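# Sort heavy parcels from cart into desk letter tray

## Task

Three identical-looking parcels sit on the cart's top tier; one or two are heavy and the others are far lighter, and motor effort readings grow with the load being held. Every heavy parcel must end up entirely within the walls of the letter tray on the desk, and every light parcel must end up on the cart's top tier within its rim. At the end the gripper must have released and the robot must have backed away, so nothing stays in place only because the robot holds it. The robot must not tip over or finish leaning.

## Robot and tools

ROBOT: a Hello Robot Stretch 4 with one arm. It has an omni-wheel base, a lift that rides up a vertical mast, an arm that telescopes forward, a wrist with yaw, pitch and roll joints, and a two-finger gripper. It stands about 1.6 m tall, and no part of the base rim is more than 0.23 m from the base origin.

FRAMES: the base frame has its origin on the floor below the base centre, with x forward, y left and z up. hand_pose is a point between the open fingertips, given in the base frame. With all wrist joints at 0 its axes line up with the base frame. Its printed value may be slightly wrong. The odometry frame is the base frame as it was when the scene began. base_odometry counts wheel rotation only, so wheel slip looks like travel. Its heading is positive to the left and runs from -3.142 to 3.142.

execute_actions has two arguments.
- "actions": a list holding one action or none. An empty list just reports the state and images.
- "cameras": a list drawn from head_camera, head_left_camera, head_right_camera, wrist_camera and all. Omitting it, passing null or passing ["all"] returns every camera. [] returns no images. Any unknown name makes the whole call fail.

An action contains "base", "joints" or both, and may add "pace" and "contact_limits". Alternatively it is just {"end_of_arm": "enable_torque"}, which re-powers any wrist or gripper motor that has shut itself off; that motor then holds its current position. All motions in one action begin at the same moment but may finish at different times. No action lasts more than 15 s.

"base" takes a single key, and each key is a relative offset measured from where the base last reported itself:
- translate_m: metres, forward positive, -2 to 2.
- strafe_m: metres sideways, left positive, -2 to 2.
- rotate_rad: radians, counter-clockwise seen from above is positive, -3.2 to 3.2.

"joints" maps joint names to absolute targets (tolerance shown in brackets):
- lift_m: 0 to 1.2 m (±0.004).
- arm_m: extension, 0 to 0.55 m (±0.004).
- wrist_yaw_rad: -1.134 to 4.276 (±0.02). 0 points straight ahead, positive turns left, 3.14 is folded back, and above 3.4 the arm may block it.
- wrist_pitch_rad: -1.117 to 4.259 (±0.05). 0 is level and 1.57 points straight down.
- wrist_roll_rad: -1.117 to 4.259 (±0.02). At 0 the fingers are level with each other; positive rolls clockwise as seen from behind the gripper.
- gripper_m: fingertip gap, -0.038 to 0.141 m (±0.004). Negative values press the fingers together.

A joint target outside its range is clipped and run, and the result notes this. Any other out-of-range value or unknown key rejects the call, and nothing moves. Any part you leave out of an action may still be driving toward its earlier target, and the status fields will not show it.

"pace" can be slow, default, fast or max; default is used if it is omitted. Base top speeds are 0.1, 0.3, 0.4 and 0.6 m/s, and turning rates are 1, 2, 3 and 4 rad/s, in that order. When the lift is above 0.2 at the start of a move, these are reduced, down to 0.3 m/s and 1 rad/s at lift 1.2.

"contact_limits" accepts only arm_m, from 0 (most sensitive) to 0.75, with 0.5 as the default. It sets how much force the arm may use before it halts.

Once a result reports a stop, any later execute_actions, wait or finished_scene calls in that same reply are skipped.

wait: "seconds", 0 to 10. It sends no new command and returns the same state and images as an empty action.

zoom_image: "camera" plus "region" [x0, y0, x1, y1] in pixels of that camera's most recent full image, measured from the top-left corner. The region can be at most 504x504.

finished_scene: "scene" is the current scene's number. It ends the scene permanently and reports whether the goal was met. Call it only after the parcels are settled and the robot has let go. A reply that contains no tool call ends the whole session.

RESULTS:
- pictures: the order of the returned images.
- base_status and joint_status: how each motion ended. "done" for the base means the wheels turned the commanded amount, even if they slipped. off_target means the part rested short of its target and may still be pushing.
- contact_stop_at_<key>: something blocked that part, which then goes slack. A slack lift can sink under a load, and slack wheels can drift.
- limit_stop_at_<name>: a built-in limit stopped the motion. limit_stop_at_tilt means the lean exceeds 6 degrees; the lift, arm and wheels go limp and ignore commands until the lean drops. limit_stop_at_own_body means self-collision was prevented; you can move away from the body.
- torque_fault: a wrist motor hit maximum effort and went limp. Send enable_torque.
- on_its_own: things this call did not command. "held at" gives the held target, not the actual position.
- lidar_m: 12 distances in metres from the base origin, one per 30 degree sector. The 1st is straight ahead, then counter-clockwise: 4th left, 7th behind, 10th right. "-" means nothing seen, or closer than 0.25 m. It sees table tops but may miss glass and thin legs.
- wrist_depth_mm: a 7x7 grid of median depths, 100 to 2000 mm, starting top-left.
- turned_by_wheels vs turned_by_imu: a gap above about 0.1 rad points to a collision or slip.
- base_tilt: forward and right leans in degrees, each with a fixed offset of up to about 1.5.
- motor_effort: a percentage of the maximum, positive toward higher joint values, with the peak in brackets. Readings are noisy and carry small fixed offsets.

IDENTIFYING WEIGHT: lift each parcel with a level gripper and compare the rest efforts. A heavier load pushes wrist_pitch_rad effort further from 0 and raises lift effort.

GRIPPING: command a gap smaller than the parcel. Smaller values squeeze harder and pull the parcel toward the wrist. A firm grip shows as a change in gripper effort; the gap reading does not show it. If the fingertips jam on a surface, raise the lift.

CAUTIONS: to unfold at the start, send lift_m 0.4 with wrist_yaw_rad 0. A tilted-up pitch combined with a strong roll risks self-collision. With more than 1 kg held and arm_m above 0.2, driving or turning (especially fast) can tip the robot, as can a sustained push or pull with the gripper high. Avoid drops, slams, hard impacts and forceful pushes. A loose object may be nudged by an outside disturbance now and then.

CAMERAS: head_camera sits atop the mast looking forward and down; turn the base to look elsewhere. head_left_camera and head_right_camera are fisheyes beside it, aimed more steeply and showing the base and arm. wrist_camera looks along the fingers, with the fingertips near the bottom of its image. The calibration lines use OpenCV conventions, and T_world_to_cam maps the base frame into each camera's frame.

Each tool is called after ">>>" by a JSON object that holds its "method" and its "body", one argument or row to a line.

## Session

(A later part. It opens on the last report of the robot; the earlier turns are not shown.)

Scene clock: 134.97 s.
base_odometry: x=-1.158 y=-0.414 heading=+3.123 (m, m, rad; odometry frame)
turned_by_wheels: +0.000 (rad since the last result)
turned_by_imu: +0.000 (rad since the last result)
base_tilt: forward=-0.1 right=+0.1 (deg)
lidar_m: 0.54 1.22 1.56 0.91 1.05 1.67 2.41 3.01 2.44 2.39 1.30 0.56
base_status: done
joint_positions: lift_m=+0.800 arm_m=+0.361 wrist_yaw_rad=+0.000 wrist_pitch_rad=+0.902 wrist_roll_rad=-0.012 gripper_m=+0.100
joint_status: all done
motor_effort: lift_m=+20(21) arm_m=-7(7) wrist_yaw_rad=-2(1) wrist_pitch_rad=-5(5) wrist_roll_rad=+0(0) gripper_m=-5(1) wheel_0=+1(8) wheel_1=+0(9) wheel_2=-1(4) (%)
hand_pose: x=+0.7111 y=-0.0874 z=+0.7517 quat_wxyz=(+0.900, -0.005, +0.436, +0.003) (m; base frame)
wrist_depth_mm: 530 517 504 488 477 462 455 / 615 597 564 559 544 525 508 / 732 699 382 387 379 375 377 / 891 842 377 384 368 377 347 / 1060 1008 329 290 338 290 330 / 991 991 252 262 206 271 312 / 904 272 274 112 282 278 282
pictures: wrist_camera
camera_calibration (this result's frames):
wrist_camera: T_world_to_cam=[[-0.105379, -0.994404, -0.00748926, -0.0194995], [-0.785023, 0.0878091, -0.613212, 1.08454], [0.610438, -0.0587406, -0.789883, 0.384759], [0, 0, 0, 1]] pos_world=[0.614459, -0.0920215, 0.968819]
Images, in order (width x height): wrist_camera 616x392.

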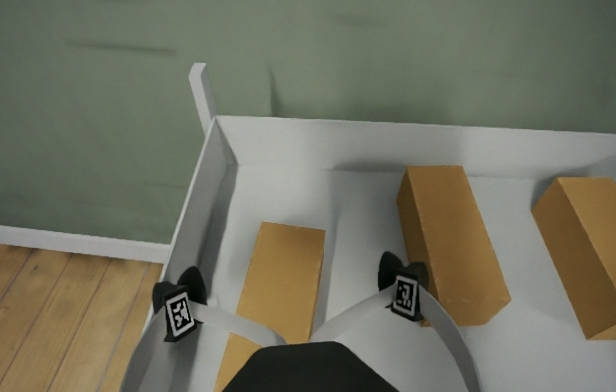

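>>> {"method": "execute_actions", "body": {
  "actions": [
    {"base":{"strafe_m":0.008},"joints":{"gripper_m":0.087}}
  ],
  "cameras": []
}}

>>> {"method": "execute_actions", "body": {
  "actions": [
    {"joints":{"lift_m":0.73}}
  ],
  "cameras": []
}}

>>> {"method": "execute_actions", "body": {
  "actions": [
    {"joints":{"gripper_m":0.01}}
  ],
  "cameras": []
}}

>>> {"method": "execute_actions", "body": {
  "actions": [
    {"joints":{"lift_m":0.82}}
  ],
  "cameras": ["wrist_camera"]
}}

Scene clock: 152.50 s.
base_odometry: x=-1.158 y=-0.422 heading=+3.123 (m, m, rad; odometry frame)
turned_by_wheels: +0.000 (rad since the last result)
turned_by_imu: +0.000 (rad since the last result)
base_tilt: forward=-0.1 right=+0.1 (deg)
lidar_m: 0.55 1.22 1.54 0.91 1.03 1.67 2.39 3.01 2.45 2.38 1.31 0.55
base_status: done
joint_positions: lift_m=+0.800 arm_m=+0.361 wrist_yaw_rad=+0.000 wrist_pitch_rad=+0.902 wrist_roll_rad=-0.012 gripper_m=+0.087
joint_status: all done
motor_effort: lift_m=+20(20) arm_m=-7(7) wrist_yaw_rad=+0(0) wrist_pitch_rad=-5(6) wrist_roll_rad=+0(0) gripper_m=+1(1) wheel_0=+0(6) wheel_1=-2(8) wheel_2=+0(1) (%)
hand_pose: x=+0.7111 y=-0.0874 z=+0.7517 quat_wxyz=(+0.900, -0.005, +0.436, +0.003) (m; base frame)
wrist_depth_mm: 535 517 504 492 480 462 455 / 621 597 569 564 544 525 512 / 723 699 394 387 382 375 379 / 878 854 377 384 368 368 362 / 1060 1042 336 291 330 291 330 / 991 1008 203 256 202 272 310 / 891 252 277 112 283 278 283
pictures: none
No camera images: the call's "cameras" was empty. Leave "cameras" out to get every camera's image.

Scene clock: 153.77 s.
base_odometry: x=-1.158 y=-0.422 heading=+3.123 (m, m, rad; odometry frame)
turned_by_wheels: +0.000 (rad since the last result)
turned_by_imu: +0.000 (rad since the last result)
base_tilt: forward=-0.1 right=+0.1 (deg)
lidar_m: 0.54 1.22 1.53 0.90 1.01 1.66 2.40 3.01 2.45 2.39 1.31 0.57
base_status: not commanded
joint_positions: lift_m=+0.730 arm_m=+0.361 wrist_yaw_rad=+0.000 wrist_pitch_rad=+0.899 wrist_roll_rad=-0.012 gripper_m=+0.087
joint_status: all done
motor_effort: lift_m=+13(19) arm_m=-7(7) wrist_yaw_rad=-2(1) wrist_pitch_rad=+2(5) wrist_roll_rad=+0(0) gripper_m=-1(4) wheel_0=+0(0) wheel_1=-2(2) wheel_2=+0(0) (%)
hand_pose: x=+0.7116 y=-0.0874 z=+0.6827 quat_wxyz=(+0.901, -0.005, +0.435, +0.003) (m; base frame)
wrist_depth_mm: 535 517 496 492 477 462 455 / 615 603 325 324 319 320 317 / 723 691 322 340 340 266 334 / 891 798 291 233 300 239 294 / 991 242 260 212 266 227 217 / 917 194 190 187 200 240 241 / 831 172 177 112 220 216 219
pictures: none
No camera images: the call's "cameras" was empty. Leave "cameras" out to get every camera's image.

Scene clock: 155.33 s.
base_odometry: x=-1.158 y=-0.422 heading=+3.123 (m, m, rad; odometry frame)
turned_by_wheels: +0.000 (rad since the last result)
turned_by_imu: +0.000 (rad since the last result)
base_tilt: forward=+0.0 right=+0.1 (deg)
lidar_m: 0.54 1.23 1.54 0.91 1.03 1.66 2.37 3.00 2.45 2.40 1.32 0.55
base_status: not commanded
joint_positions: lift_m=+0.730 arm_m=+0.361 wrist_yaw_rad=+0.000 wrist_pitch_rad=+0.906 wrist_roll_rad=-0.012 gripper_m=+0.011
joint_status: all done
motor_effort: lift_m=+17(16) arm_m=-7(7) wrist_yaw_rad=-2(2) wrist_pitch_rad=-20(20) wrist_roll_rad=+0(0) gripper_m=-26(25) wheel_0=+0(0) wheel_1=-2(2) wheel_2=+0(0) (%)
hand_pose: x=+0.7101 y=-0.0874 z=+0.6812 quat_wxyz=(+0.899, -0.005, +0.438, +0.003) (m; base frame)
wrist_depth_mm: 539 525 484 484 473 466 455 / 627 597 324 327 320 307 310 / 732 699 312 330 330 256 332 / 904 809 283 221 291 231 258 / 991 224 254 197 260 228 212 / 904 195 183 177 189 236 236 / 831 162 207 112 216 211 215
pictures: none
No camera images: the call's "cameras" was empty. Leave "cameras" out to get every camera's image.

Scene clock: 156.70 s.
base_odometry: x=-1.158 y=-0.422 heading=+3.123 (m, m, rad; odometry frame)
turned_by_wheels: +0.000 (rad since the last result)
turned_by_imu: +0.000 (rad since the last result)
base_tilt: forward=+0.0 right=+0.1 (deg)
lidar_m: 0.55 1.23 1.54 0.91 1.02 1.68 2.38 3.01 2.46 2.41 1.31 0.57
base_status: not commanded
joint_positions: lift_m=+0.820 arm_m=+0.361 wrist_yaw_rad=+0.000 wrist_pitch_rad=+0.906 wrist_roll_rad=-0.012 gripper_m=+0.011
joint_status: all done
motor_effort: lift_m=+23(25) arm_m=-7(7) wrist_yaw_rad=-1(1) wrist_pitch_rad=-18(19) wrist_roll_rad=-1(0) gripper_m=-22(25) wheel_0=+0(0) wheel_1=-2(2) wheel_2=+0(0) (%)
hand_pose: x=+0.7100 y=-0.0874 z=+0.7707 quat_wxyz=(+0.899, -0.005, +0.438, +0.003) (m; base frame)
wrist_depth_mm: 535 521 508 492 480 466 455 / 621 597 569 559 544 530 512 / 732 707 627 397 397 389 554 / 904 854 394 222 394 399 379 / 1078 1078 325 196 355 317 340 / 1008 1008 183 177 189 286 322 / 917 231 274 112 300 294 298
pictures: wrist_camera
camera_calibration (this result's frames):
wrist_camera: T_world_to_cam=[[-0.105359, -0.994409, -0.0070996, -0.0197513], [-0.7878, 0.0878214, -0.609638, 1.0946], [0.606853, -0.0586381, -0.792648, 0.405088], [0, 0, 0, 1]] pos_world=[0.614413, -0.0920163, 0.98826]
Images, in order (width x height): wrist_camera 616x392.

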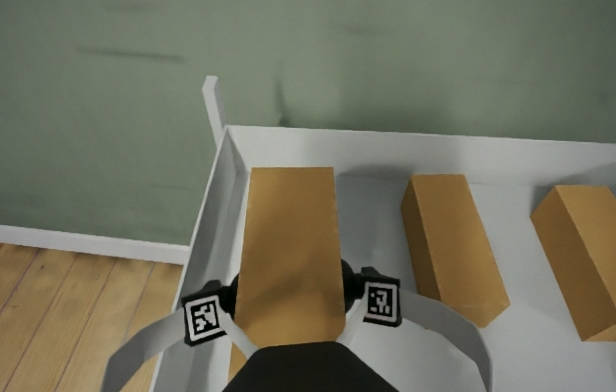

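>>> {"method": "execute_actions", "body": {
  "actions": [
    {"joints":{"arm_m":0.0,"lift_m":0.9}}
  ],
  "cameras": []
}}

>>> {"method": "execute_actions", "body": {
  "actions": [
    {"base":{"rotate_rad":-1.55}}
  ]
}}

Scene clock: 166.00 s.
base_odometry: x=-1.158 y=-0.422 heading=+3.123 (m, m, rad; odometry frame)
turned_by_wheels: +0.000 (rad since the last result)
turned_by_imu: +0.000 (rad since the last result)
base_tilt: forward=+0.0 right=+0.1 (deg)
lidar_m: 0.40 1.23 1.55 0.91 1.02 1.65 2.39 3.02 2.44 2.37 1.29 0.44
base_status: not commanded
joint_positions: lift_m=+0.900 arm_m=+0.002 wrist_yaw_rad=+0.000 wrist_pitch_rad=+0.906 wrist_roll_rad=-0.012 gripper_m=+0.011
joint_status: all done
motor_effort: lift_m=+23(23) arm_m=-7(8) wrist_yaw_rad=+0(2) wrist_pitch_rad=-19(21) wrist_roll_rad=+0(0) gripper_m=-24(23) wheel_0=+0(0) wheel_1=-2(2) wheel_2=+0(0) (%)
hand_pose: x=+0.3504 y=-0.0875 z=+0.8507 quat_wxyz=(+0.899, -0.005, +0.438, +0.002) (m; base frame)
wrist_depth_mm: 931 917 878 820 809 788 798 / 1078 1060 946 661 627 621 878 / 1281 1229 564 580 580 564 991 / 1336 1366 504 222 492 484 1160 / 1205 1205 1160 197 759 778 1229 / 1078 1098 184 177 189 1098 1098 / 991 946 960 111 991 976 991
pictures: none
No camera images: the call's "cameras" was empty. Leave "cameras" out to get every camera's image.

Scene clock: 168.10 s.
base_odometry: x=-1.158 y=-0.422 heading=+1.573 (m, m, rad; odometry frame)
turned_by_wheels: -1.550 (rad since the last result)
turned_by_imu: -1.535 (rad since the last result)
base_tilt: forward=+0.0 right=+0.1 (deg)
lidar_m: 0.41 1.28 0.56 0.54 1.25 0.93 0.92 1.04 1.73 2.38 2.86 0.45
base_status: done
joint_positions: lift_m=+0.900 arm_m=+0.002 wrist_yaw_rad=+0.000 wrist_pitch_rad=+0.906 wrist_roll_rad=-0.012 gripper_m=+0.011
joint_status: not commanded
motor_effort: lift_m=+22(23) arm_m=-7(7) wrist_yaw_rad=+1(1) wrist_pitch_rad=-19(21) wrist_roll_rad=+0(0) gripper_m=-24(25) wheel_0=+0(6) wheel_1=+0(5) wheel_2=-2(7) (%)
hand_pose: x=+0.3505 y=-0.0874 z=+0.8508 quat_wxyz=(+0.899, -0.005, +0.438, +0.002) (m; base frame)
wrist_depth_mm: 1366 1808 - - - - - / 1366 1756 1808 1808 1808 1756 1808 / 1397 1499 1537 1537 1537 1537 1576 / 1336 1366 1336 222 1366 1366 1366 / 1229 1205 1182 197 1229 1229 1205 / 1078 1098 184 177 189 1078 1098 / 991 960 960 111 1008 991 991
pictures: head_camera, head_left_camera, head_right_camera, wrist_camera
camera_calibration (this result's frames):
wrist_camera: T_world_to_cam=[[-0.105513, -0.994393, -0.00708697, -0.0570482], [-0.78785, 0.0879418, -0.609556, 0.860086], [0.606761, -0.0587328, -0.792712, 0.686785], [0, 0, 0, 1]] pos_world=[0.254885, -0.0920289, 1.06829]
Images, in order (width x height): head_camera 420x560, head_left_camera 420x672, head_right_camera 420x672, wrist_camera 616x392.

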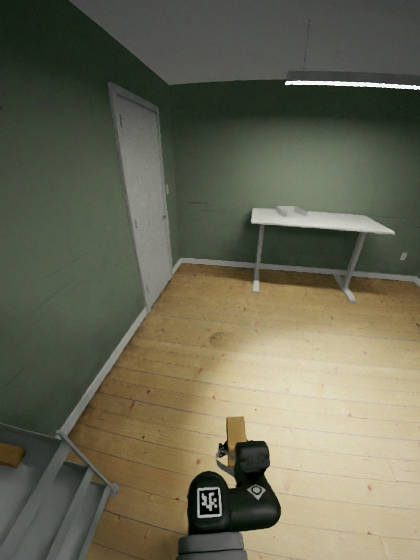

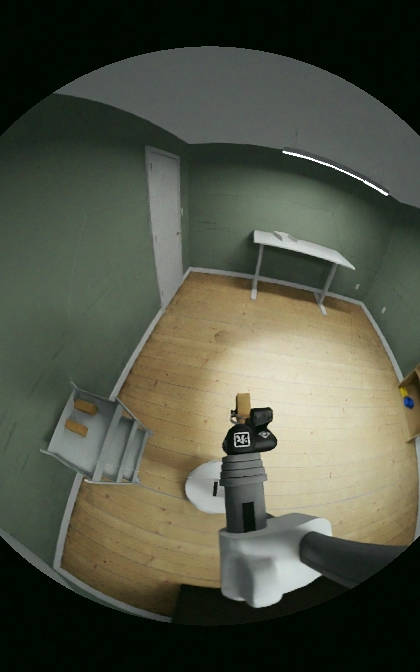

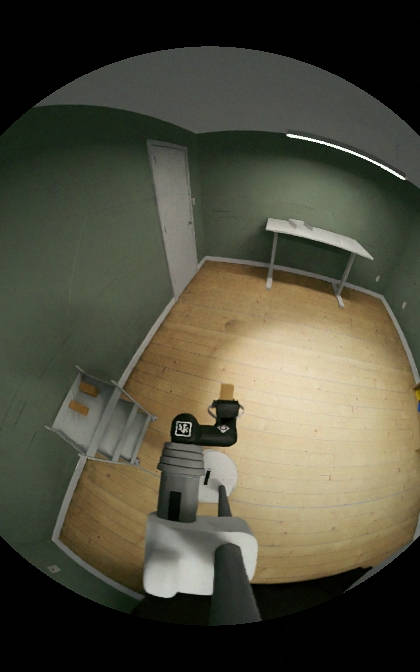

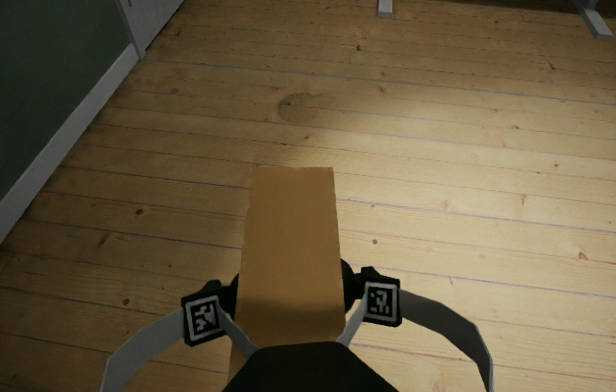

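>>> {"method": "execute_actions", "body": {
  "actions": [
    {"base":{"strafe_m":-1.05},"pace":"fast"}
  ],
  "cameras": []
}}

>>> {"method": "execute_actions", "body": {
  "actions": [
    {"base":{"translate_m":1.4},"joints":{"wrist_pitch_rad":0.5},"pace":"fast"}
  ]
}}

Scene clock: 182.33 s.
base_odometry: x=-0.108 y=-0.420 heading=+1.572 (m, m, rad; odometry frame)
turned_by_wheels: +0.000 (rad since the last result)
turned_by_imu: -0.002 (rad since the last result)
base_tilt: forward=-0.1 right=+0.1 (deg)
lidar_m: 0.42 2.47 1.59 1.58 1.39 1.14 1.14 1.30 1.66 1.34 1.52 0.43
base_status: done
joint_positions: lift_m=+0.900 arm_m=+0.002 wrist_yaw_rad=+0.000 wrist_pitch_rad=+0.906 wrist_roll_rad=-0.012 gripper_m=+0.011
joint_status: not commanded
motor_effort: lift_m=+22(22) arm_m=-7(7) wrist_yaw_rad=-1(2) wrist_pitch_rad=-18(19) wrist_roll_rad=-1(0) gripper_m=-22(24) wheel_0=-1(11) wheel_1=+0(11) wheel_2=-1(2) (%)
hand_pose: x=+0.3505 y=-0.0874 z=+0.8508 quat_wxyz=(+0.899, -0.005, +0.438, +0.003) (m; base frame)
wrist_depth_mm: - - - - - - - / 1756 1808 1756 1808 1756 1808 1808 / 1576 1537 1537 1537 1537 1537 1576 / 1366 1366 1336 222 1366 1336 1366 / 1205 1205 1182 196 1229 1205 1229 / 1078 1098 183 177 189 1098 1118 / 991 960 976 112 1008 976 1008
pictures: none
No camera images: the call's "cameras" was empty. Leave "cameras" out to get every camera's image.

Scene clock: 187.40 s.
base_odometry: x=-0.110 y=+0.980 heading=+1.573 (m, m, rad; odometry frame)
turned_by_wheels: +0.000 (rad since the last result)
turned_by_imu: +0.002 (rad since the last result)
base_tilt: forward=+0.0 right=+0.1 (deg)
lidar_m: 0.46 0.98 1.75 1.77 1.82 2.52 2.52 1.97 1.72 1.97 0.96 0.81
base_status: done
joint_positions: lift_m=+0.900 arm_m=+0.002 wrist_yaw_rad=+0.000 wrist_pitch_rad=+0.509 wrist_roll_rad=-0.012 gripper_m=+0.011
joint_status: all done
on_its_own: wrist_pitch_rad is at rest, and its effort (-26) is outside its rest range (-23 to +23)
motor_effort: lift_m=+22(22) arm_m=-6(7) wrist_yaw_rad=+1(1) wrist_pitch_rad=-26(36) wrist_roll_rad=+0(0) gripper_m=-23(23) wheel_0=+0(6) wheel_1=+0(5) wheel_2=+2(7) (%)
hand_pose: x=+0.4244 y=-0.0874 z=+0.9374 quat_wxyz=(+0.968, -0.006, +0.252, +0.001) (m; base frame)
wrist_depth_mm: 1397 1336 1281 1138 1182 1160 1118 / 1464 691 661 640 621 609 603 / 1661 1576 1499 1464 1430 1366 1308 / 1808 1708 1576 221 1537 1464 1430 / 1863 1756 1336 196 1618 1576 1499 / 1537 1499 183 177 189 1430 1255 / 1255 1182 1182 111 1229 1182 1205
pictures: head_camera, head_left_camera, head_right_camera, wrist_camera
camera_calibration (this result's frames):
wrist_camera: T_world_to_cam=[[-0.0943758, -0.99441, -0.0473491, -0.0155855], [-0.490276, 0.087819, -0.867132, 1.08631], [0.866443, -0.0586222, -0.495823, 0.322088], [0, 0, 0, 1]] pos_world=[0.252048, -0.0920152, 1.10093]
Images, in order (width x height): head_camera 420x560, head_left_camera 420x672, head_right_camera 420x672, wrist_camera 616x392.

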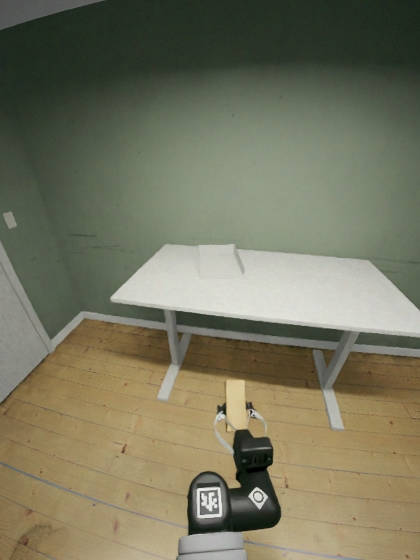

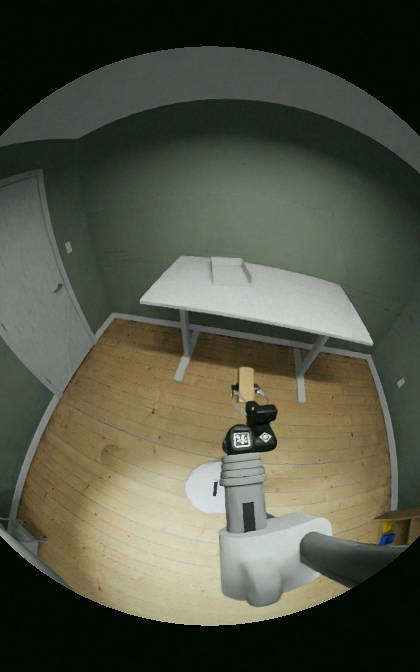

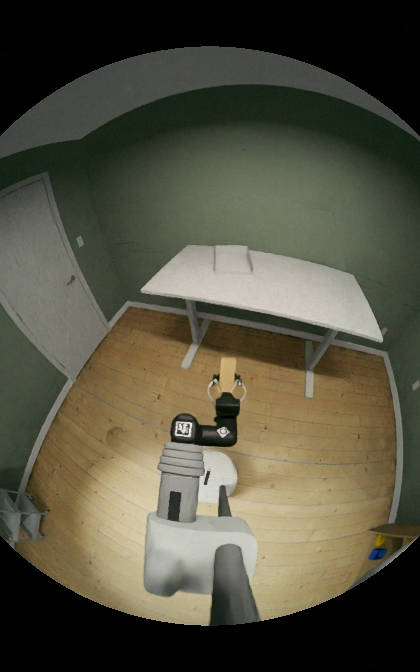

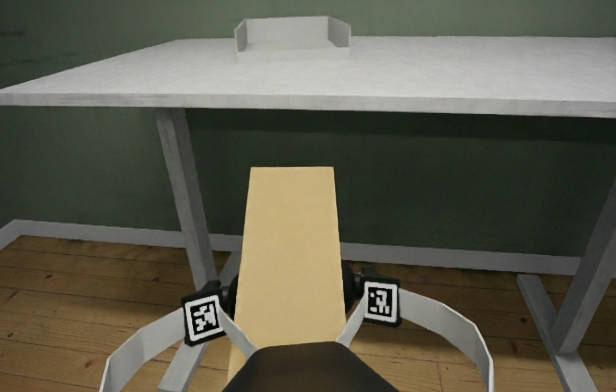

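>>> {"method": "execute_actions", "body": {
  "actions": [
    {"base":{"translate_m":0.45},"joints":{"lift_m":1.05}}
  ],
  "cameras": ["wrist_camera","head_camera"]
}}

Scene clock: 202.80 s.
base_odometry: x=-0.111 y=+1.430 heading=+1.573 (m, m, rad; odometry frame)
turned_by_wheels: +0.000 (rad since the last result)
turned_by_imu: +0.000 (rad since the last result)
base_tilt: forward=-0.1 right=+0.1 (deg)
lidar_m: 0.40 0.45 1.64 1.64 1.91 2.24 2.95 2.07 1.99 0.82 0.47 0.40
base_status: done
joint_positions: lift_m=+1.050 arm_m=+0.002 wrist_yaw_rad=+0.000 wrist_pitch_rad=+0.509 wrist_roll_rad=-0.012 gripper_m=+0.011
joint_status: all done
on_its_own: wrist_pitch_rad is at rest, and its effort (-26) is outside its rest range (-23 to +23)
motor_effort: lift_m=+23(24) arm_m=-6(6) wrist_yaw_rad=-1(0) wrist_pitch_rad=-26(28) wrist_roll_rad=+0(0) gripper_m=-21(23) wheel_0=+1(6) wheel_1=-1(6) wheel_2=+0(10) (%)
hand_pose: x=+0.4244 y=-0.0874 z=+1.0873 quat_wxyz=(+0.968, -0.006, +0.252, +0.001) (m; base frame)
wrist_depth_mm: 946 931 878 866 831 809 778 / 1025 991 960 917 891 866 842 / 1118 866 809 820 798 798 788 / 634 621 585 220 597 585 585 / 488 488 462 197 473 466 459 / 402 399 184 177 189 384 379 / 340 319 319 112 332 320 325
pictures: head_camera, wrist_camera
camera_calibration (this result's frames):
wrist_camera: T_world_to_cam=[[-0.09439, -0.994409, -0.047347, -0.00848607], [-0.490296, 0.0878255, -0.86712, 1.21631], [0.86643, -0.0586334, -0.495844, 0.396461], [0, 0, 0, 1]] pos_world=[0.252047, -0.0920162, 1.25087]
Images, in order (width x height): head_camera 420x560, wrist_camera 616x392.

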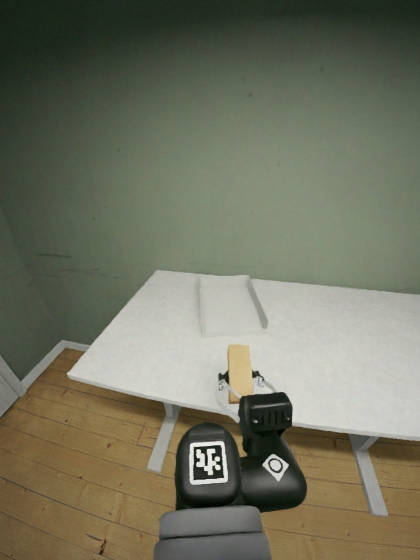

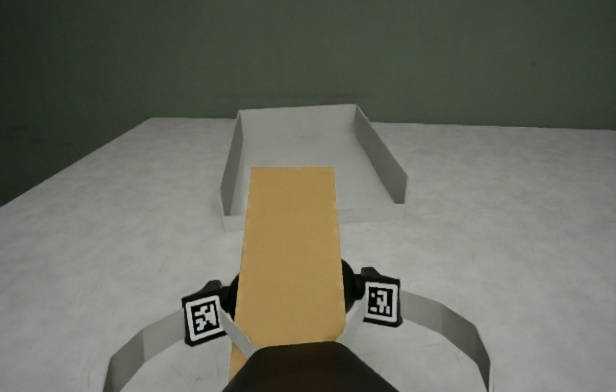

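>>> {"method": "execute_actions", "body": {
  "actions": [
    {"base":{"strafe_m":-0.02},"joints":{"arm_m":0.43}}
  ],
  "cameras": ["wrist_camera"]
}}

Scene clock: 225.33 s.
base_odometry: x=-0.091 y=+1.430 heading=+1.573 (m, m, rad; odometry frame)
turned_by_wheels: +0.000 (rad since the last result)
turned_by_imu: +0.000 (rad since the last result)
base_tilt: forward=+0.0 right=+0.1 (deg)
lidar_m: 0.38 0.47 1.67 1.65 1.94 2.29 2.95 2.07 1.96 0.81 0.47 0.40
base_status: done
joint_positions: lift_m=+1.050 arm_m=+0.429 wrist_yaw_rad=+0.000 wrist_pitch_rad=+0.508 wrist_roll_rad=-0.012 gripper_m=+0.011
joint_status: all done
on_its_own: wrist_pitch_rad is at rest, and its effort (-27) is outside its rest range (-23 to +23)
motor_effort: lift_m=+23(23) arm_m=+7(7) wrist_yaw_rad=-2(3) wrist_pitch_rad=-27(27) wrist_roll_rad=+0(0) gripper_m=-23(24) wheel_0=-1(6) wheel_1=+1(9) wheel_2=-1(3) (%)
hand_pose: x=+0.8517 y=-0.0874 z=+1.0874 quat_wxyz=(+0.968, -0.006, +0.252, +0.002) (m; base frame)
wrist_depth_mm: 517 500 484 469 455 436 430 / 564 544 521 504 488 469 455 / 615 585 564 544 525 504 488 / 654 609 591 221 559 535 530 / 484 484 418 197 442 462 455 / 397 394 183 177 189 355 377 / 338 251 312 111 325 271 324
pictures: wrist_camera
camera_calibration (this result's frames):
wrist_camera: T_world_to_cam=[[-0.0941539, -0.994431, -0.047354, 0.0317054], [-0.490251, 0.0877109, -0.867157, 1.42579], [0.866481, -0.0584308, -0.495779, 0.0262027], [0, 0, 0, 1]] pos_world=[0.679277, -0.0919976, 1.25088]
Images, in order (width x height): wrist_camera 616x392.

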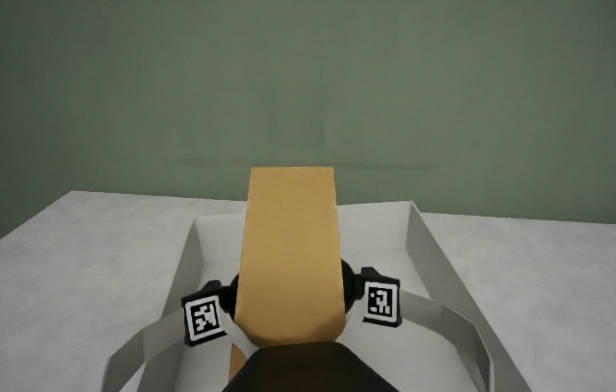

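>>> {"method": "execute_actions", "body": {
  "actions": [
    {"joints":{"arm_m":0.48,"wrist_pitch_rad":0.9,"lift_m":1.07}}
  ],
  "cameras": ["wrist_camera"]
}}

Scene clock: 234.63 s.
base_odometry: x=-0.091 y=+1.430 heading=+1.573 (m, m, rad; odometry frame)
turned_by_wheels: +0.000 (rad since the last result)
turned_by_imu: +0.000 (rad since the last result)
base_tilt: forward=+0.0 right=+0.1 (deg)
lidar_m: 0.40 0.46 1.66 1.66 1.94 2.29 2.95 2.08 1.98 0.81 0.47 0.39
base_status: not commanded
joint_positions: lift_m=+1.070 arm_m=+0.479 wrist_yaw_rad=+0.000 wrist_pitch_rad=+0.906 wrist_roll_rad=-0.012 gripper_m=+0.011
joint_status: all done
motor_effort: lift_m=+23(23) arm_m=+7(8) wrist_yaw_rad=+0(2) wrist_pitch_rad=-19(25) wrist_roll_rad=+0(0) gripper_m=-24(23) wheel_0=-1(1) wheel_1=+1(1) wheel_2=-1(1) (%)
hand_pose: x=+0.8276 y=-0.0874 z=+1.0207 quat_wxyz=(+0.899, -0.005, +0.438, +0.003) (m; base frame)
wrist_depth_mm: 517 512 488 473 455 442 430 / 466 466 379 382 387 469 462 / 402 389 392 399 389 397 407 / 355 340 351 221 353 336 357 / 317 304 309 197 317 297 320 / 286 263 184 177 190 264 286 / 262 203 251 112 260 252 215
pictures: wrist_camera
camera_calibration (this result's frames):
wrist_camera: T_world_to_cam=[[-0.105456, -0.994399, -0.00709952, -0.00552635], [-0.787784, 0.0878971, -0.609648, 1.33962], [0.606857, -0.0586982, -0.79264, 0.531865], [0, 0, 0, 1]] pos_world=[0.731979, -0.0920243, 1.23823]
Images, in order (width x height): wrist_camera 616x392.

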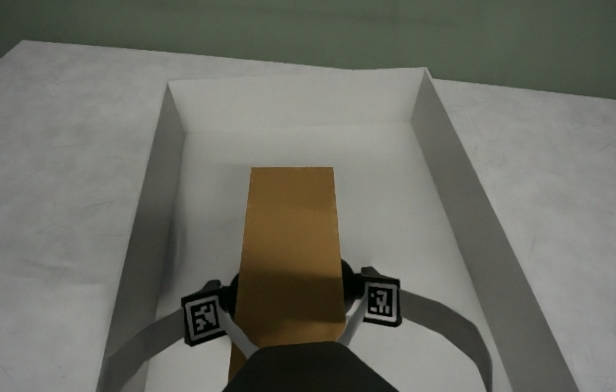

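>>> {"method": "execute_actions", "body": {
  "actions": [
    {"joints":{"lift_m":1.035}}
  ],
  "cameras": []
}}

>>> {"method": "execute_actions", "body": {
  "actions": [
    {"joints":{"gripper_m":0.11}}
  ],
  "cameras": []
}}

>>> {"method": "execute_actions", "body": {
  "actions": [
    {"joints":{"lift_m":1.15}}
  ],
  "cameras": []
}}

>>> {"method": "execute_actions", "body": {
  "actions": [
    {"joints":{"arm_m":0.0}}
  ],
  "cameras": ["wrist_camera","head_camera"]
}}

Scene clock: 244.33 s.
base_odometry: x=-0.091 y=+1.430 heading=+1.573 (m, m, rad; odometry frame)
turned_by_wheels: +0.000 (rad since the last result)
turned_by_imu: +0.000 (rad since the last result)
base_tilt: forward=-0.1 right=+0.0 (deg)
lidar_m: 0.39 0.47 1.68 1.67 1.95 2.28 2.96 2.06 1.97 0.80 0.44 0.39
base_status: not commanded
joint_positions: lift_m=+1.035 arm_m=+0.479 wrist_yaw_rad=+0.000 wrist_pitch_rad=+0.906 wrist_roll_rad=-0.012 gripper_m=+0.011
joint_status: all done
motor_effort: lift_m=+17(22) arm_m=+7(7) wrist_yaw_rad=-1(0) wrist_pitch_rad=-20(19) wrist_roll_rad=+0(0) gripper_m=-26(26) wheel_0=-1(1) wheel_1=+1(1) wheel_2=-1(1) (%)
hand_pose: x=+0.8276 y=-0.0874 z=+0.9862 quat_wxyz=(+0.899, -0.005, +0.438, +0.003) (m; base frame)
wrist_depth_mm: 484 484 466 459 436 439 427 / 407 394 359 368 375 399 415 / 351 334 351 347 349 307 357 / 312 293 309 221 309 273 314 / 278 248 271 196 277 266 219 / 249 223 183 177 189 245 211 / 224 189 220 112 229 224 213
pictures: none
No camera images: the call's "cameras" was empty. Leave "cameras" out to get every camera's image.

Scene clock: 246.17 s.
base_odometry: x=-0.091 y=+1.430 heading=+1.573 (m, m, rad; odometry frame)
turned_by_wheels: +0.000 (rad since the last result)
turned_by_imu: +0.000 (rad since the last result)
base_tilt: forward=+0.0 right=+0.1 (deg)
lidar_m: 0.38 0.46 1.67 1.65 1.92 2.27 2.96 2.07 1.98 0.80 0.44 0.39
base_status: not commanded
joint_positions: lift_m=+1.035 arm_m=+0.479 wrist_yaw_rad=+0.000 wrist_pitch_rad=+0.902 wrist_roll_rad=-0.012 gripper_m=+0.110
joint_status: all done
motor_effort: lift_m=+17(17) arm_m=+7(7) wrist_yaw_rad=+0(1) wrist_pitch_rad=-7(19) wrist_roll_rad=+1(0) gripper_m=-2(21) wheel_0=-1(1) wheel_1=+1(1) wheel_2=-1(1) (%)
hand_pose: x=+0.8286 y=-0.0875 z=+0.9870 quat_wxyz=(+0.900, -0.005, +0.436, +0.002) (m; base frame)
wrist_depth_mm: 492 480 480 462 445 439 424 / 415 402 357 366 370 410 421 / 359 342 355 357 355 329 364 / 315 300 314 247 315 276 319 / 281 249 279 221 281 270 221 / 254 208 208 200 220 249 211 / 227 202 230 111 232 227 213
pictures: none
No camera images: the call's "cameras" was empty. Leave "cameras" out to get every camera's image.

Scene clock: 247.70 s.
base_odometry: x=-0.091 y=+1.430 heading=+1.573 (m, m, rad; odometry frame)
turned_by_wheels: +0.000 (rad since the last result)
turned_by_imu: +0.000 (rad since the last result)
base_tilt: forward=+0.0 right=+0.1 (deg)
lidar_m: 0.39 0.45 1.66 1.67 1.92 2.26 2.96 2.06 1.97 0.81 0.46 0.39
base_status: not commanded
joint_positions: lift_m=+1.150 arm_m=+0.479 wrist_yaw_rad=+0.000 wrist_pitch_rad=+0.902 wrist_roll_rad=-0.012 gripper_m=+0.110
joint_status: all done
motor_effort: lift_m=+21(22) arm_m=+7(7) wrist_yaw_rad=+1(0) wrist_pitch_rad=-5(5) wrist_roll_rad=+0(1) gripper_m=-1(1) wheel_0=-1(1) wheel_1=+1(1) wheel_2=-1(1) (%)
hand_pose: x=+0.8286 y=-0.0875 z=+1.1017 quat_wxyz=(+0.900, -0.005, +0.436, +0.002) (m; base frame)
wrist_depth_mm: 530 508 492 469 455 439 427 / 591 574 564 535 517 492 480 / 525 525 525 459 517 525 517 / 462 462 449 459 449 466 466 / 413 413 410 413 404 415 415 / 370 364 357 319 220 368 375 / 338 306 340 112 340 329 342
pictures: none
No camera images: the call's "cameras" was empty. Leave "cameras" out to get every camera's image.

Scene clock: 250.17 s.
base_odometry: x=-0.091 y=+1.430 heading=+1.573 (m, m, rad; odometry frame)
turned_by_wheels: +0.000 (rad since the last result)
turned_by_imu: +0.000 (rad since the last result)
base_tilt: forward=-0.1 right=+0.1 (deg)
lidar_m: 0.39 0.46 1.68 1.66 1.95 2.27 2.96 2.07 1.97 0.81 0.45 0.39
base_status: not commanded
joint_positions: lift_m=+1.150 arm_m=+0.002 wrist_yaw_rad=+0.000 wrist_pitch_rad=+0.902 wrist_roll_rad=-0.012 gripper_m=+0.110
joint_status: all done
motor_effort: lift_m=+21(21) arm_m=-7(8) wrist_yaw_rad=-1(0) wrist_pitch_rad=-5(6) wrist_roll_rad=+0(0) gripper_m=-2(3) wheel_0=-1(1) wheel_1=+1(1) wheel_2=-1(1) (%)
hand_pose: x=+0.3515 y=-0.0874 z=+1.1017 quat_wxyz=(+0.900, -0.005, +0.436, +0.002) (m; base frame)
wrist_depth_mm: 1008 732 723 732 741 732 741 / 615 615 615 597 603 615 627 / 530 530 530 530 535 530 535 / 462 466 469 469 466 469 469 / 415 415 418 418 418 418 418 / 1366 402 377 384 220 379 375 / 1229 1229 1229 112 1255 1182 355
pictures: head_camera, wrist_camera
camera_calibration (this result's frames):
wrist_camera: T_world_to_cam=[[-0.105476, -0.994393, -0.00756583, -0.0546464], [-0.785075, 0.0879385, -0.613126, 1.01681], [0.610354, -0.0587305, -0.789949, 0.880771], [0, 0, 0, 1]] pos_world=[0.254925, -0.0920286, 1.31878]
Images, in order (width x height): head_camera 420x560, wrist_camera 616x392.

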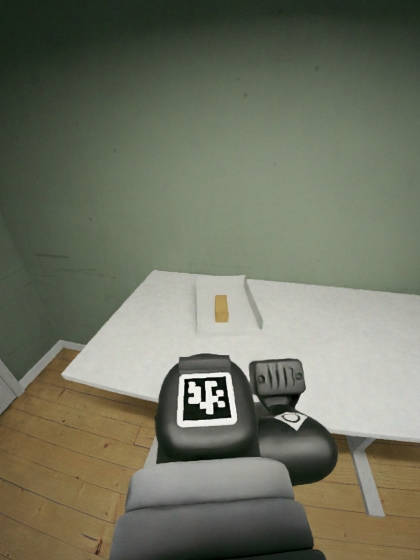

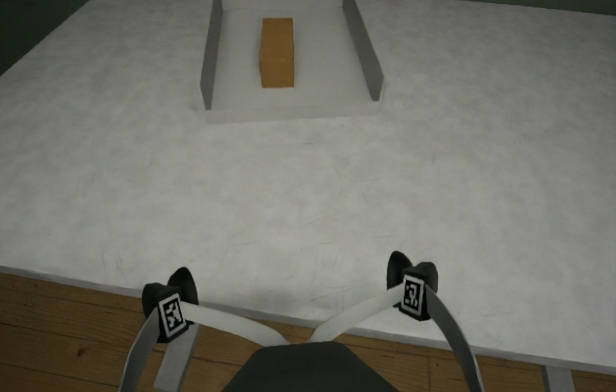

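>>> {"method": "finished_scene", "body": {
  "scene": 1
}}

The scene is finished: the task was done.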